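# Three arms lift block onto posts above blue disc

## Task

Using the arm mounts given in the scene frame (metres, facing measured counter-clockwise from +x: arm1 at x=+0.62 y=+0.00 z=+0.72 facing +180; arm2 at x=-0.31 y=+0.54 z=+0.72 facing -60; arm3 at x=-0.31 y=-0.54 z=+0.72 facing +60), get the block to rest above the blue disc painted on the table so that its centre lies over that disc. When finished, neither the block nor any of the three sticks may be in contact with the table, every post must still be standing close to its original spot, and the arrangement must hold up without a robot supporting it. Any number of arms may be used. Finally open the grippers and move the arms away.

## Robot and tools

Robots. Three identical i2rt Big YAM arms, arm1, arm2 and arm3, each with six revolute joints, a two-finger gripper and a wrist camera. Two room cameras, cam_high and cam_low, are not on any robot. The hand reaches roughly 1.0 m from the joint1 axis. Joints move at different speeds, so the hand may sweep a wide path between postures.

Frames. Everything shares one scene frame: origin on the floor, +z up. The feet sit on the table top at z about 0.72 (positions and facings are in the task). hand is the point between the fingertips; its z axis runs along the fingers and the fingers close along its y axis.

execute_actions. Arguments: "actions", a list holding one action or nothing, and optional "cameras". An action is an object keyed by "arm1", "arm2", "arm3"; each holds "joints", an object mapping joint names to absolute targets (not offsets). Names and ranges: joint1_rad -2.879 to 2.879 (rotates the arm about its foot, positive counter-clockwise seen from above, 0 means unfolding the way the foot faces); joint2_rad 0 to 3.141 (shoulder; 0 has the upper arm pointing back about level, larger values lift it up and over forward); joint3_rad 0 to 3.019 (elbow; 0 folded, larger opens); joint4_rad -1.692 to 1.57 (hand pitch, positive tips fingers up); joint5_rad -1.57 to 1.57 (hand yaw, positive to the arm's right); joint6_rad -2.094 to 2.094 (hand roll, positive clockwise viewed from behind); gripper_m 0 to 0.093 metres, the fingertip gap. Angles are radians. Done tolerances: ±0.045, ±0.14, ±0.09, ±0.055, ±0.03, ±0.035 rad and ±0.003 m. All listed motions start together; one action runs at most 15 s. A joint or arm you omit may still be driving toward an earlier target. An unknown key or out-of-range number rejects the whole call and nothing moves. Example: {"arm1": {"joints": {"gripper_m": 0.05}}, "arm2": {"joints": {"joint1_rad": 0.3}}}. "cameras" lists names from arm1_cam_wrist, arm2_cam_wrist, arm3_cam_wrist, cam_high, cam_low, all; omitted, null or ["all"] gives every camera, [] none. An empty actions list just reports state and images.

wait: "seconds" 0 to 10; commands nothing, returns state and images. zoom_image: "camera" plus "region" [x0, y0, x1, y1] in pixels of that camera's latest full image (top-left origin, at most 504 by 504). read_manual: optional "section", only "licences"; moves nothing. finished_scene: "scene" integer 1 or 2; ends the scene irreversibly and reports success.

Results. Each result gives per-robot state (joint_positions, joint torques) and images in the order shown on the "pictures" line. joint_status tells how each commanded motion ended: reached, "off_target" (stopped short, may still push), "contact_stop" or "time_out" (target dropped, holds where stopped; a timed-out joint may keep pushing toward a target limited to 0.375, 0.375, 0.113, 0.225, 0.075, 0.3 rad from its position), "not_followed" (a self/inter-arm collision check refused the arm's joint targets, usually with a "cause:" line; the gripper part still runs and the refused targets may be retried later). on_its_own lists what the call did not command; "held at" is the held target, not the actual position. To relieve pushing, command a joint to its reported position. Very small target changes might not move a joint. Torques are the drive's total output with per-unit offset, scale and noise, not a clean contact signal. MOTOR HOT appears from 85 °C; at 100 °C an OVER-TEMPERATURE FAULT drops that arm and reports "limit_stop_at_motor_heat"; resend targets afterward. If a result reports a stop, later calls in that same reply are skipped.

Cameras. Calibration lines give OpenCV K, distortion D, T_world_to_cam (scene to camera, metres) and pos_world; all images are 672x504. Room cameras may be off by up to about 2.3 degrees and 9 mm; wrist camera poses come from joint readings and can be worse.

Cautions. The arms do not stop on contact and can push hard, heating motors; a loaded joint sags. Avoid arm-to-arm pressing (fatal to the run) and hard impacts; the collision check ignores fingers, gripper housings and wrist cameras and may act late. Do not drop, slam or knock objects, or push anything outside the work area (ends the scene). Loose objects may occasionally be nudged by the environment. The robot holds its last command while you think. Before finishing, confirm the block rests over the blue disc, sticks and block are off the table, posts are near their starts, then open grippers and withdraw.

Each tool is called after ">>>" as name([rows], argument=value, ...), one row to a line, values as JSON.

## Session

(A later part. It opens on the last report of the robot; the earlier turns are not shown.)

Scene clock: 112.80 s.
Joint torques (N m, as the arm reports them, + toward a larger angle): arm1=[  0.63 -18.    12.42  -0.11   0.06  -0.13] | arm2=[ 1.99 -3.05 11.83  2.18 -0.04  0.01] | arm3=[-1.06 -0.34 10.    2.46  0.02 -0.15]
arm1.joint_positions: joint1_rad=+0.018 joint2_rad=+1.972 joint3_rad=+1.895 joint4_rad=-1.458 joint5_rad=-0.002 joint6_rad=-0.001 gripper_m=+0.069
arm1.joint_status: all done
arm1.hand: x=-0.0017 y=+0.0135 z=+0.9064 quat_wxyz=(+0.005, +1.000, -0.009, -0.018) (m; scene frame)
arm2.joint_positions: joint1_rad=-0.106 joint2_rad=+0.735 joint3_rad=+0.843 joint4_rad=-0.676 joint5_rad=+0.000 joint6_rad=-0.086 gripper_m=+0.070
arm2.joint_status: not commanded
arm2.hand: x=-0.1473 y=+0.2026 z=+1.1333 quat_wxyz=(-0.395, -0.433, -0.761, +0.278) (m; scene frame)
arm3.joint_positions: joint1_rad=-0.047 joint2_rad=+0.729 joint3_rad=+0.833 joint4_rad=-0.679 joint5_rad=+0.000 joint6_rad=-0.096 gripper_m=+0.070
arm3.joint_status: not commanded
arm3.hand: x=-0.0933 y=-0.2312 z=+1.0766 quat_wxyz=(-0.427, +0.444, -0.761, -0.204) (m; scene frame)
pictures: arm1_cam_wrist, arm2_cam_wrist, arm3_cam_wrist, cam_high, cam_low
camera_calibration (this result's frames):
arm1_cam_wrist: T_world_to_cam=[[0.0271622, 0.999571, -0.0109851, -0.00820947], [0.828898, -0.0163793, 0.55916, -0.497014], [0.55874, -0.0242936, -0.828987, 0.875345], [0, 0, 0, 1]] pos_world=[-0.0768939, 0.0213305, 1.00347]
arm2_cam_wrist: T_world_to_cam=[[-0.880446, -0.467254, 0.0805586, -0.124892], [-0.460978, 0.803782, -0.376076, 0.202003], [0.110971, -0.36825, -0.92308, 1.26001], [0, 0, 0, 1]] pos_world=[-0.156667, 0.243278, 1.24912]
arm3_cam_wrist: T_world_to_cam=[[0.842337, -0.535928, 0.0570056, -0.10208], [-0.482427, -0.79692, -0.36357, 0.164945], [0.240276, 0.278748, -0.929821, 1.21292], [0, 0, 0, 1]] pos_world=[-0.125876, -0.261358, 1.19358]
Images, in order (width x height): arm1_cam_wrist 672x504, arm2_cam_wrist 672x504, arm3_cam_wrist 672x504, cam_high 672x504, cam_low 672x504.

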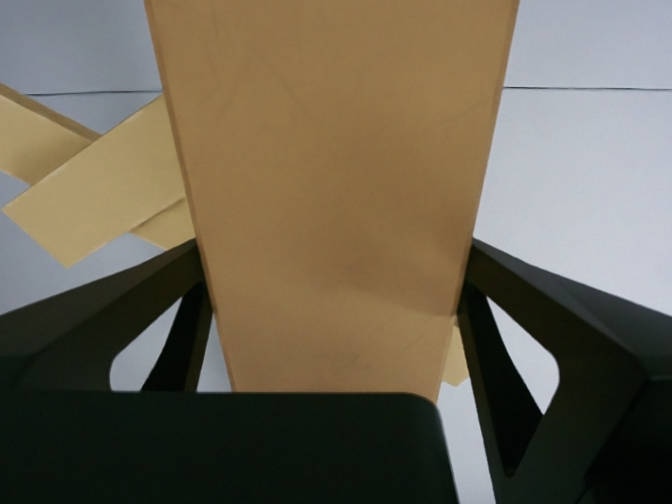

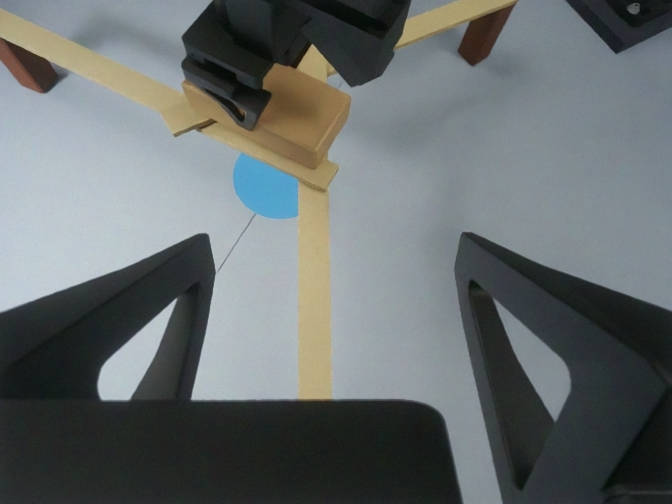

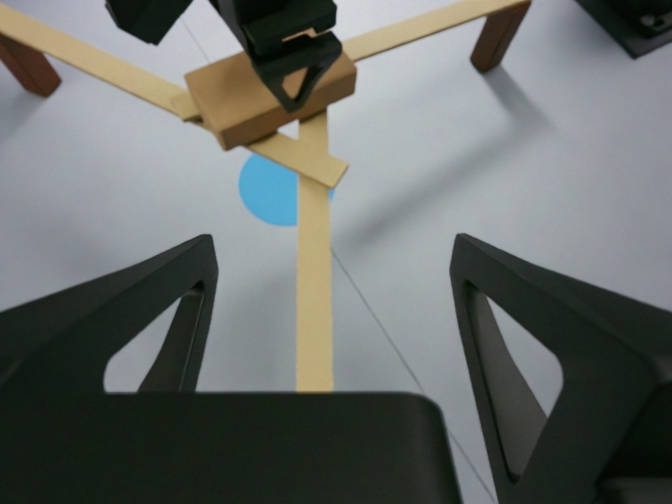

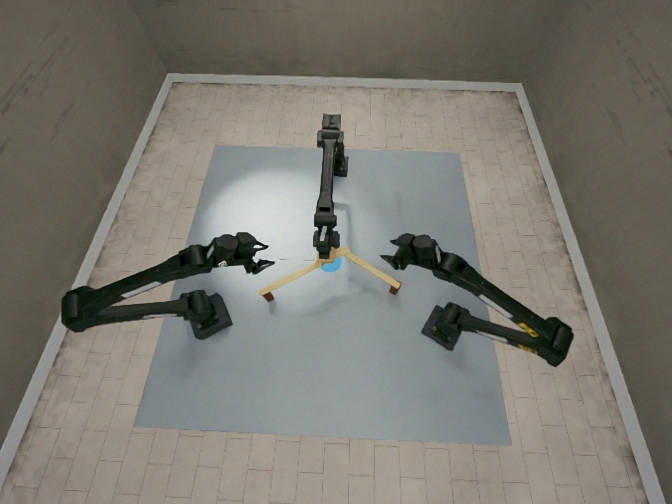

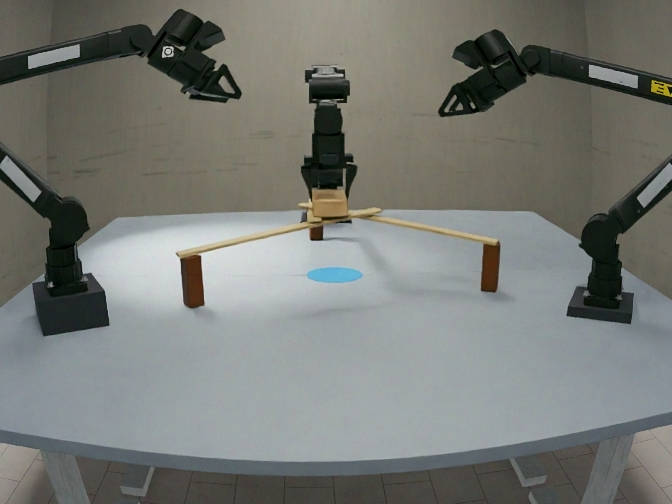

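>>> execute_actions([
  {"arm1": {"joints": {"gripper_m": 0.078}}},
])

Scene clock: 113.60 s.
Joint torques (N m, as the arm reports them, + toward a larger angle): arm1=[  0.38 -17.81  12.33  -0.12   0.06  -0.12] | arm2=[ 1.3  -3.11 12.    2.25 -0.04  0.  ] | arm3=[-1.09 -0.08  9.92  2.46  0.02 -0.17]
arm1.joint_positions: joint1_rad=+0.018 joint2_rad=+1.972 joint3_rad=+1.895 joint4_rad=-1.458 joint5_rad=-0.002 joint6_rad=-0.002 gripper_m=+0.078
arm1.joint_status: all done
arm1.hand: x=-0.0017 y=+0.0135 z=+0.9064 quat_wxyz=(+0.005, +1.000, -0.009, -0.018) (m; scene frame)
arm2.joint_positions: joint1_rad=-0.106 joint2_rad=+0.735 joint3_rad=+0.843 joint4_rad=-0.676 joint5_rad=+0.000 joint6_rad=-0.086 gripper_m=+0.070
arm2.joint_status: not commanded
arm2.hand: x=-0.1473 y=+0.2026 z=+1.1333 quat_wxyz=(-0.395, -0.433, -0.761, +0.278) (m; scene frame)
arm3.joint_positions: joint1_rad=-0.047 joint2_rad=+0.729 joint3_rad=+0.833 joint4_rad=-0.679 joint5_rad=+0.000 joint6_rad=-0.096 gripper_m=+0.070
arm3.joint_status: not commanded
arm3.hand: x=-0.0933 y=-0.2312 z=+1.0766 quat_wxyz=(-0.427, +0.444, -0.761, -0.204) (m; scene frame)
pictures: arm1_cam_wrist, arm2_cam_wrist, arm3_cam_wrist, cam_high, cam_low
camera_calibration (this result's frames):
arm1_cam_wrist: T_world_to_cam=[[0.0267811, 0.999581, -0.0109713, -0.00822276], [0.828906, -0.0160711, 0.559157, -0.497015], [0.558747, -0.0240691, -0.828989, 0.875344], [0, 0, 0, 1]] pos_world=[-0.0768965, 0.0213005, 1.00347]
arm2_cam_wrist: T_world_to_cam=[[-0.880446, -0.467254, 0.0805586, -0.124892], [-0.460978, 0.803782, -0.376076, 0.202003], [0.110971, -0.36825, -0.92308, 1.26001], [0, 0, 0, 1]] pos_world=[-0.156667, 0.243278, 1.24912]
arm3_cam_wrist: T_world_to_cam=[[0.842337, -0.535928, 0.0570056, -0.10208], [-0.482427, -0.79692, -0.36357, 0.164945], [0.240276, 0.278748, -0.929821, 1.21292], [0, 0, 0, 1]] pos_world=[-0.125876, -0.261358, 1.19358]
Images, in order (width x height): arm1_cam_wrist 672x504, arm2_cam_wrist 672x504, arm3_cam_wrist 672x504, cam_high 672x504, cam_low 672x504.

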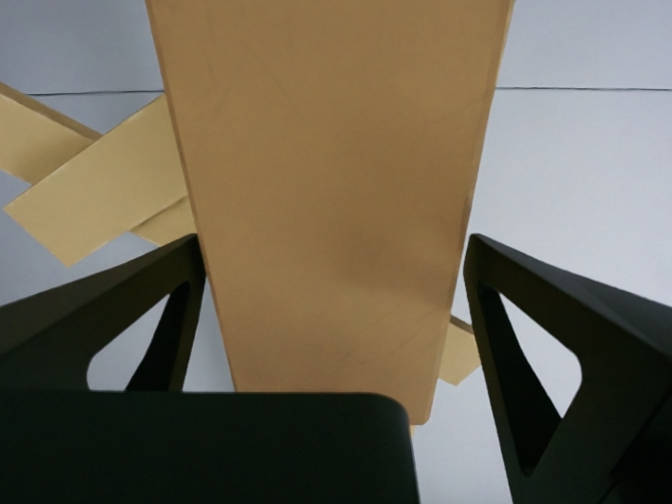

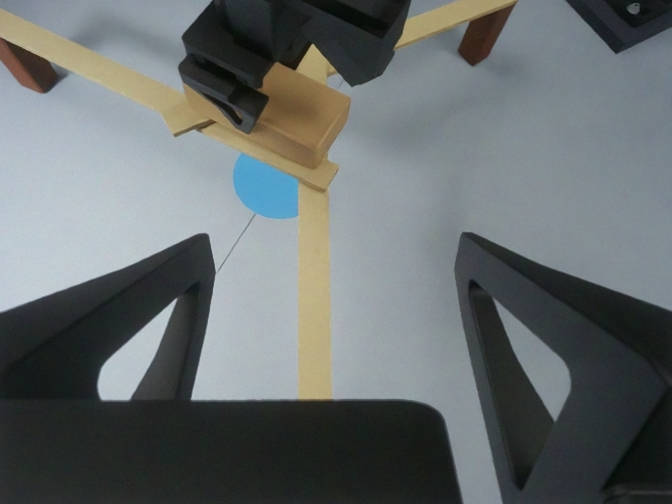

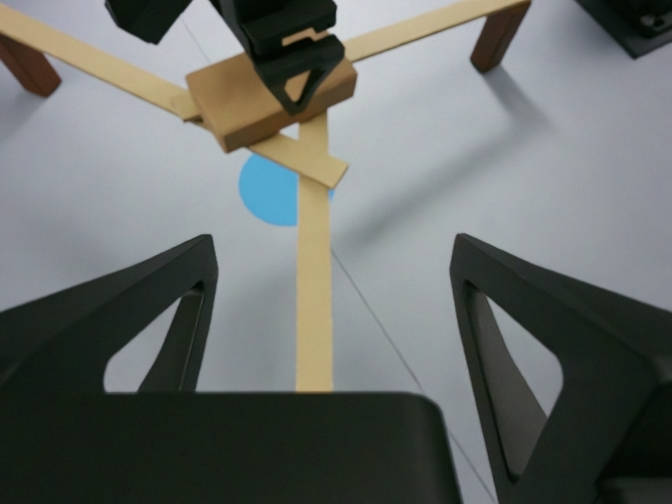

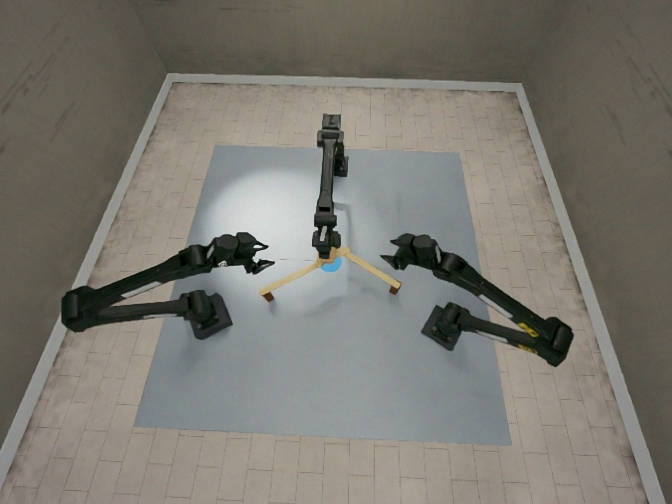

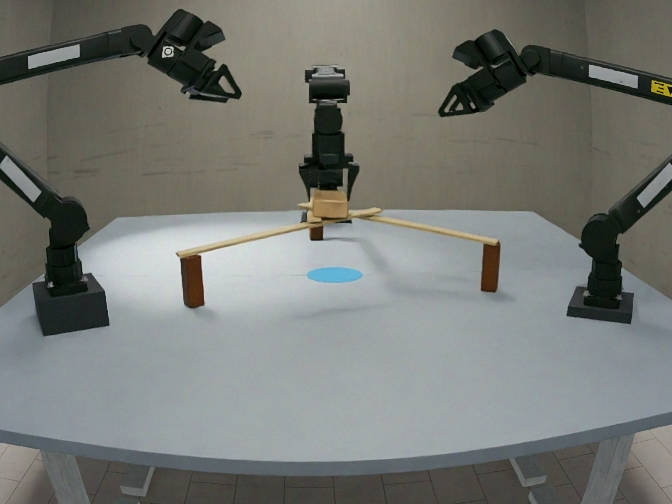

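>>> zoom_image(camera="cam_low", region=[272, 170, 402, 250])

>>> zoom_image(camera="arm3_cam_wrist", region=[150, 0, 400, 240])

Region (272, 170, 402, 250) of cam_low's 672x504 image, scaled by 3.877, with more detail than that image has; it fills the top 310 rows of this view, and the rest is white.

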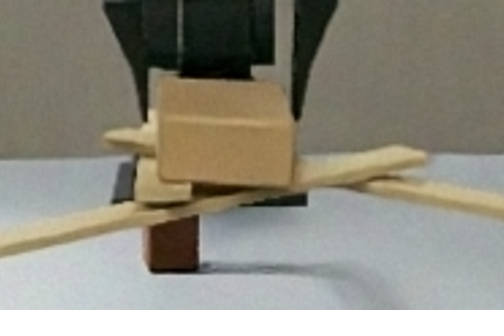

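Region (150, 0, 400, 240) of arm3_cam_wrist's 672x504 image, scaled by 2.016, with more detail than that image has; it fills the top 484 rows of this view, and the rest is white.

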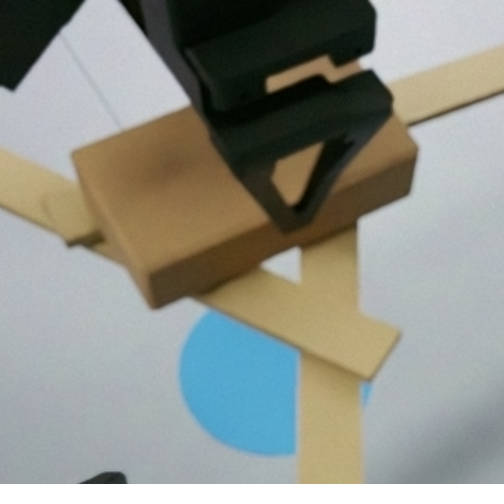

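>>> execute_actions([
  {"arm1": {"joints": {"gripper_m": 0.092}}},
])

>>> zoom_image(camera="cam_low", region=[272, 170, 402, 250])

>>> zoom_image(camera="arm3_cam_wrist", region=[150, 0, 400, 240])

>>> zoom_image(camera="arm2_cam_wrist", region=[140, 0, 400, 240])

Scene clock: 115.57 s.
Joint torques (N m, as the arm reports them, + toward a larger angle): arm1=[  0.58 -17.95  12.36  -0.12   0.06  -0.12] | arm2=[ 2.43 -2.8  11.96  2.21 -0.01  0.  ] | arm3=[-1.3  -0.04  9.91  2.46  0.02 -0.13]
arm1.joint_positions: joint1_rad=+0.018 joint2_rad=+1.972 joint3_rad=+1.895 joint4_rad=-1.458 joint5_rad=-0.002 joint6_rad=-0.002 gripper_m=+0.092
arm1.joint_status: all done
arm1.hand: x=-0.0017 y=+0.0135 z=+0.9064 quat_wxyz=(+0.005, +1.000, -0.009, -0.018) (m; scene frame)
arm2.joint_positions: joint1_rad=-0.106 joint2_rad=+0.735 joint3_rad=+0.843 joint4_rad=-0.676 joint5_rad=+0.000 joint6_rad=-0.086 gripper_m=+0.070
arm2.joint_status: not commanded
arm2.hand: x=-0.1473 y=+0.2026 z=+1.1333 quat_wxyz=(-0.395, -0.433, -0.761, +0.278) (m; scene frame)
arm3.joint_positions: joint1_rad=-0.047 joint2_rad=+0.729 joint3_rad=+0.833 joint4_rad=-0.679 joint5_rad=+0.000 joint6_rad=-0.096 gripper_m=+0.070
arm3.joint_status: not commanded
arm3.hand: x=-0.0933 y=-0.2312 z=+1.0766 quat_wxyz=(-0.427, +0.444, -0.761, -0.204) (m; scene frame)
pictures: arm1_cam_wrist, arm2_cam_wrist, arm3_cam_wrist, cam_high, cam_low
camera_calibration (this result's frames):
arm1_cam_wrist: T_world_to_cam=[[0.0267811, 0.999581, -0.0109713, -0.00822276], [0.828906, -0.0160711, 0.559157, -0.497015], [0.558747, -0.0240691, -0.828989, 0.875344], [0, 0, 0, 1]] pos_world=[-0.0768965, 0.0213005, 1.00347]
arm2_cam_wrist: T_world_to_cam=[[-0.880446, -0.467254, 0.0805586, -0.124892], [-0.460978, 0.803782, -0.376076, 0.202003], [0.110971, -0.36825, -0.92308, 1.26001], [0, 0, 0, 1]] pos_world=[-0.156667, 0.243278, 1.24912]
arm3_cam_wrist: T_world_to_cam=[[0.842337, -0.535928, 0.0570056, -0.10208], [-0.482427, -0.79692, -0.36357, 0.164945], [0.240276, 0.278748, -0.929821, 1.21292], [0, 0, 0, 1]] pos_world=[-0.125876, -0.261358, 1.19358]
Images, in order (width x height): arm1_cam_wrist 672x504, arm2_cam_wrist 672x504, arm3_cam_wrist 672x504, cam_high 672x504, cam_low 672x504.

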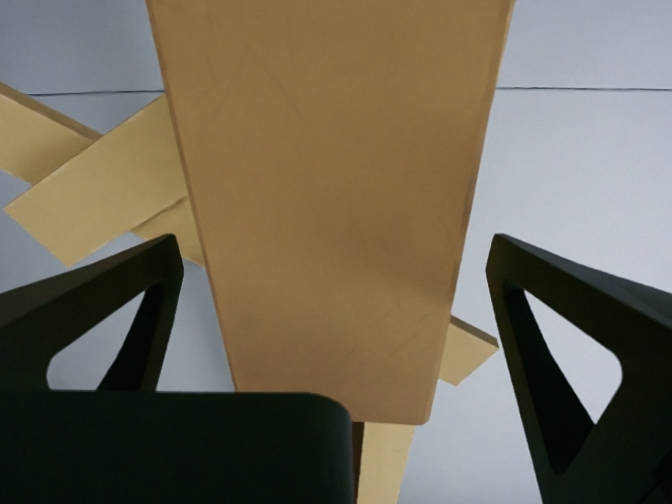

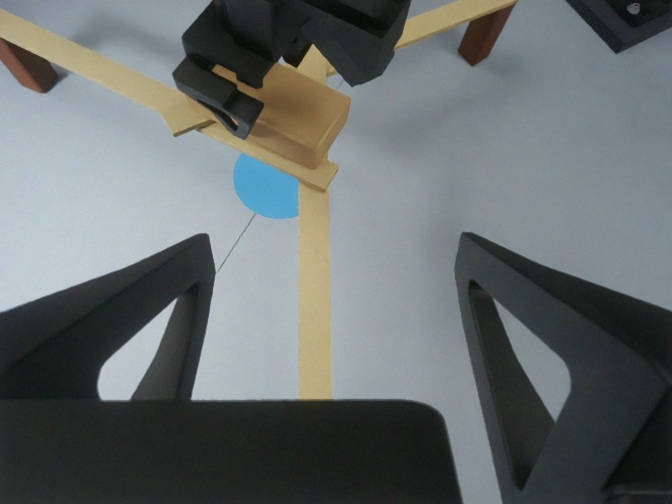

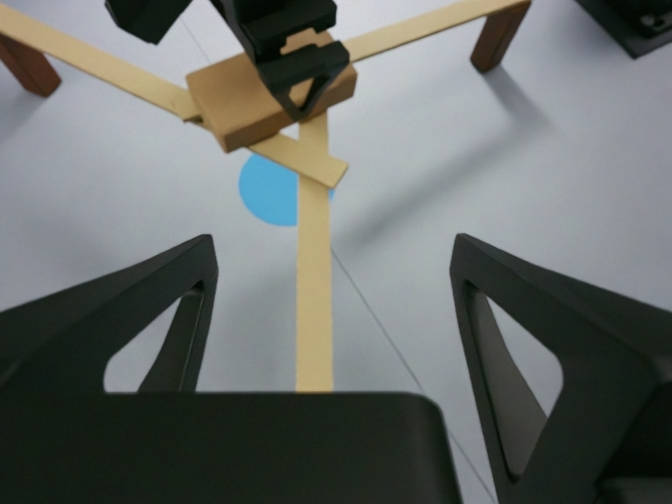

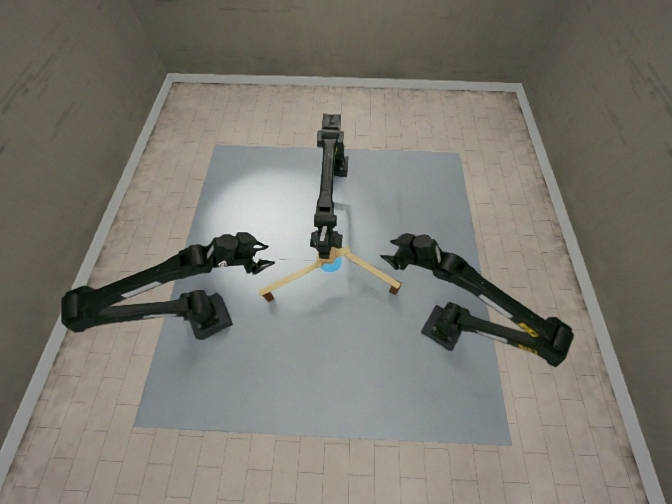

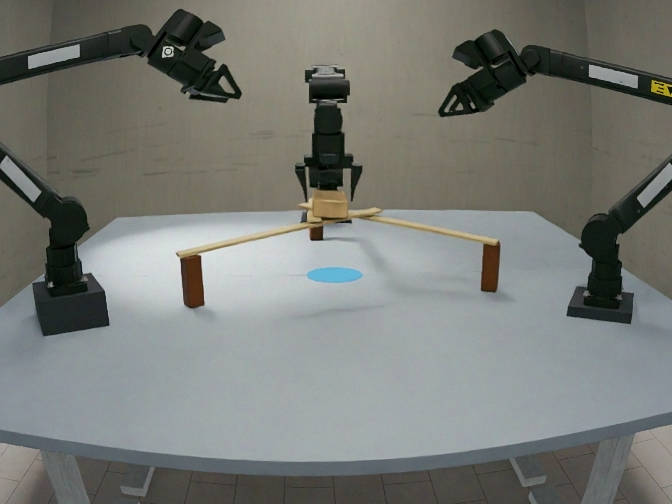

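Region (272, 170, 402, 250) of cam_low's 672x504 image, scaled by 3.877, with more detail than that image has; it fills the top 310 rows of this view, and the rest is white.

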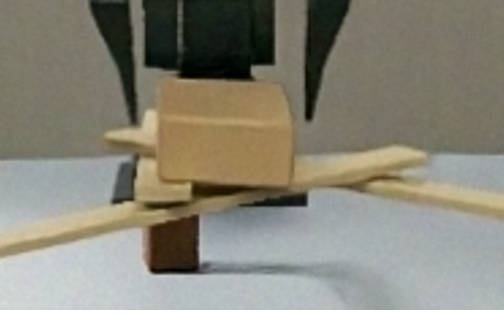

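Region (150, 0, 400, 240) of arm3_cam_wrist's 672x504 image, scaled by 2.016, with more detail than that image has; it fills the top 484 rows of this view, and the rest is white.

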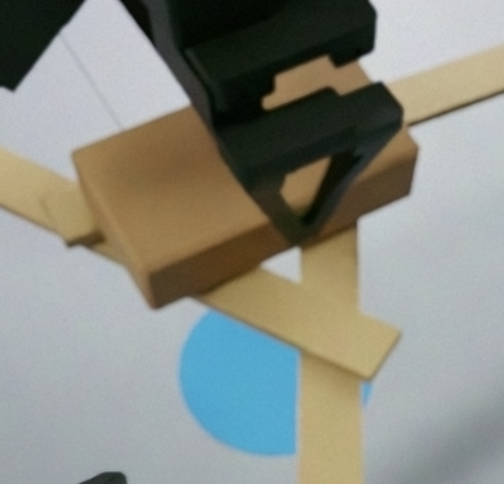

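Region (140, 0, 400, 240) of arm2_cam_wrist's 672x504 image, scaled by 1.938, with more detail than that image has; it fills the top 465 rows of this view, and the rest is white.

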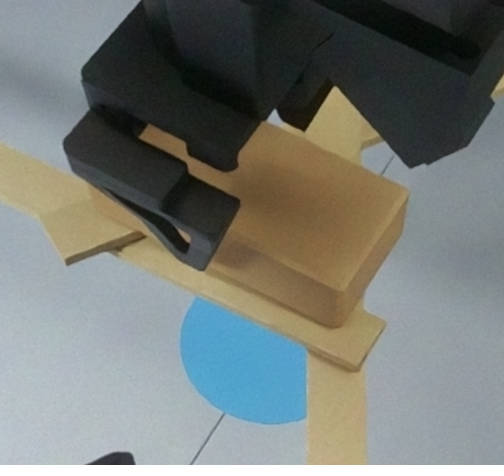

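The block is resting on the sticks with no finger touching it, so I'll lift arm1 clear.

>>> execute_actions([
  {"arm1": {"joints": {"joint2_rad": 1.5}}},
])

>>> zoom_image(camera="cam_low", region=[160, 170, 520, 320])

>>> zoom_image(camera="arm3_cam_wrist", region=[150, 0, 400, 240])

>>> zoom_image(camera="arm2_cam_wrist", region=[140, 0, 400, 240])

Scene clock: 117.60 s.
Joint torques (N m, as the arm reports them, + toward a larger angle): arm1=[  0.54 -12.98  11.25   0.75   0.06  -0.13] | arm2=[ 1.36 -3.18 11.91  2.1  -0.02  0.03] | arm3=[-1.3  -0.48  9.94  2.44  0.   -0.14]
arm1.joint_positions: joint1_rad=+0.018 joint2_rad=+1.505 joint3_rad=+1.909 joint4_rad=-1.458 joint5_rad=-0.002 joint6_rad=-0.002 gripper_m=+0.092
arm1.joint_status: all done
arm1.hand: x=+0.0828 y=+0.0142 z=+1.1780 quat_wxyz=(+0.002, +0.967, -0.009, -0.256) (m; scene frame)
arm2.joint_positions: joint1_rad=-0.106 joint2_rad=+0.735 joint3_rad=+0.843 joint4_rad=-0.676 joint5_rad=+0.000 joint6_rad=-0.086 gripper_m=+0.070
arm2.joint_status: not commanded
arm2.hand: x=-0.1473 y=+0.2026 z=+1.1333 quat_wxyz=(-0.395, -0.433, -0.761, +0.278) (m; scene frame)
arm3.joint_positions: joint1_rad=-0.047 joint2_rad=+0.729 joint3_rad=+0.833 joint4_rad=-0.679 joint5_rad=+0.000 joint6_rad=-0.096 gripper_m=+0.070
arm3.joint_status: not commanded
arm3.hand: x=-0.0933 y=-0.2312 z=+1.0766 quat_wxyz=(-0.427, +0.444, -0.761, -0.204) (m; scene frame)
pictures: arm1_cam_wrist, arm2_cam_wrist, arm3_cam_wrist, cam_high, cam_low
camera_calibration (this result's frames):
arm1_cam_wrist: T_world_to_cam=[[0.0247554, 0.999592, -0.0142424, -0.00417341], [0.993429, -0.0230054, 0.112111, -0.205882], [0.111737, -0.0169242, -0.993594, 1.28417], [0, 0, 0, 1]] pos_world=[0.0611435, 0.0211688, 1.29896]
arm2_cam_wrist: T_world_to_cam=[[-0.880446, -0.467254, 0.0805586, -0.124892], [-0.460978, 0.803782, -0.376076, 0.202003], [0.110971, -0.36825, -0.92308, 1.26001], [0, 0, 0, 1]] pos_world=[-0.156667, 0.243278, 1.24912]
arm3_cam_wrist: T_world_to_cam=[[0.842337, -0.535928, 0.0570056, -0.10208], [-0.482427, -0.79692, -0.36357, 0.164945], [0.240276, 0.278748, -0.929821, 1.21292], [0, 0, 0, 1]] pos_world=[-0.125876, -0.261358, 1.19358]
Images, in order (width x height): arm1_cam_wrist 672x504, arm2_cam_wrist 672x504, arm3_cam_wrist 672x504, cam_high 672x504, cam_low 672x504.

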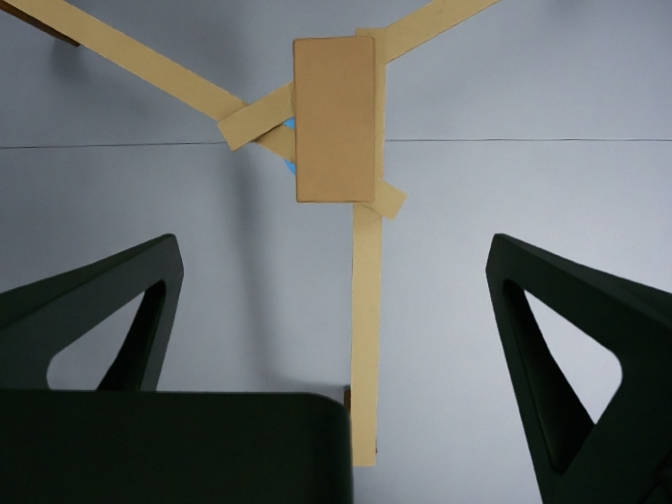

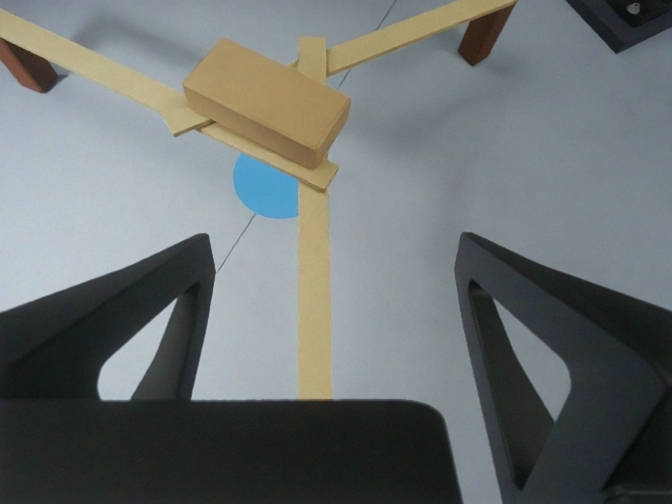

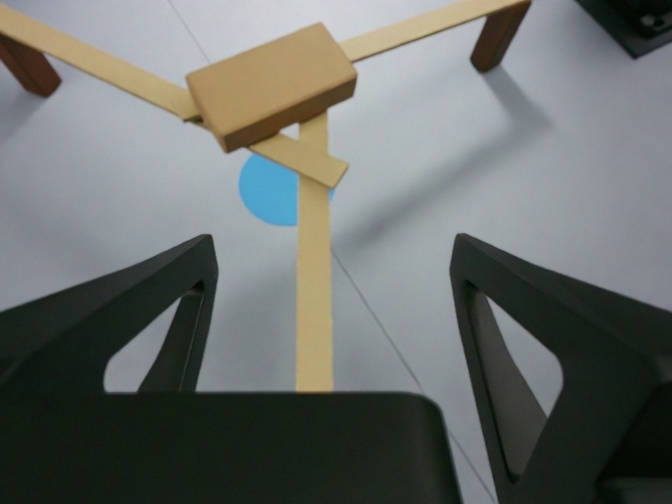

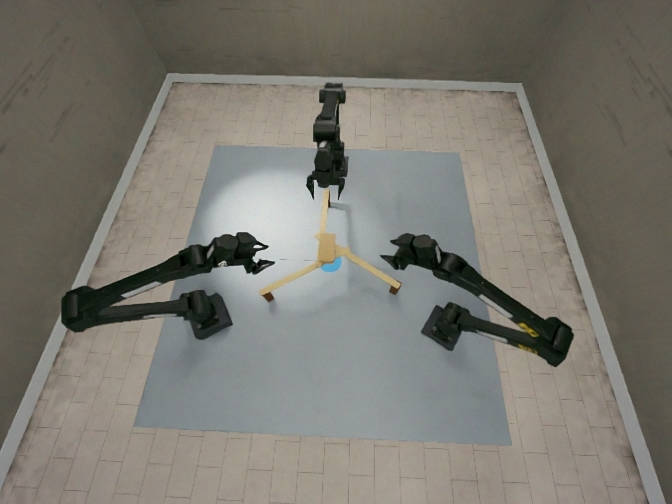

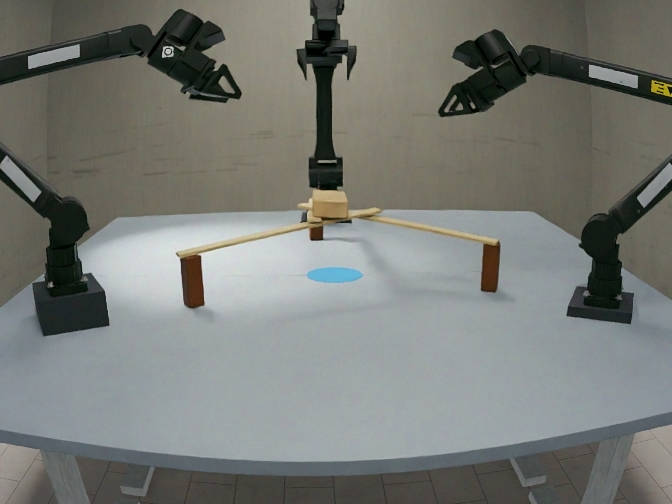

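Region (160, 170, 520, 320) of cam_low's 672x504 image, scaled by 1.400, with more detail than that image has; it fills the top 210 rows of this view, and the rest is white.

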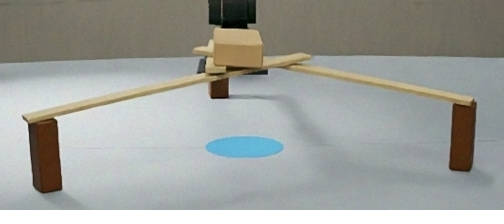

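Region (150, 0, 400, 240) of arm3_cam_wrist's 672x504 image, scaled by 2.016, with more detail than that image has; it fills the top 484 rows of this view, and the rest is white.

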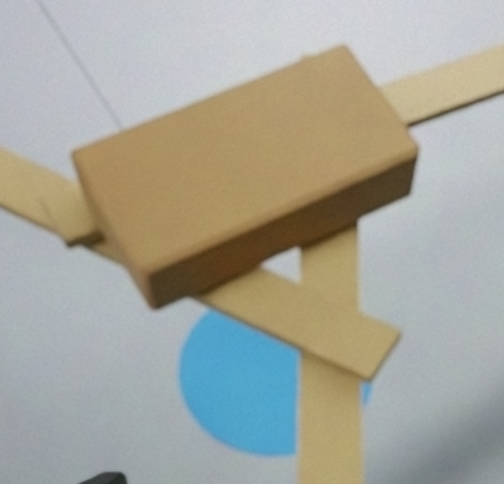

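Region (140, 0, 400, 240) of arm2_cam_wrist's 672x504 image, scaled by 1.938, with more detail than that image has; it fills the top 465 rows of this view, and the rest is white.

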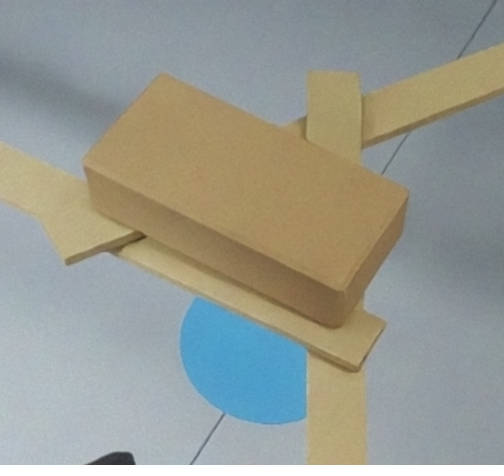

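>>> finished_scene(scene=2)

The scene is finished: the task was done.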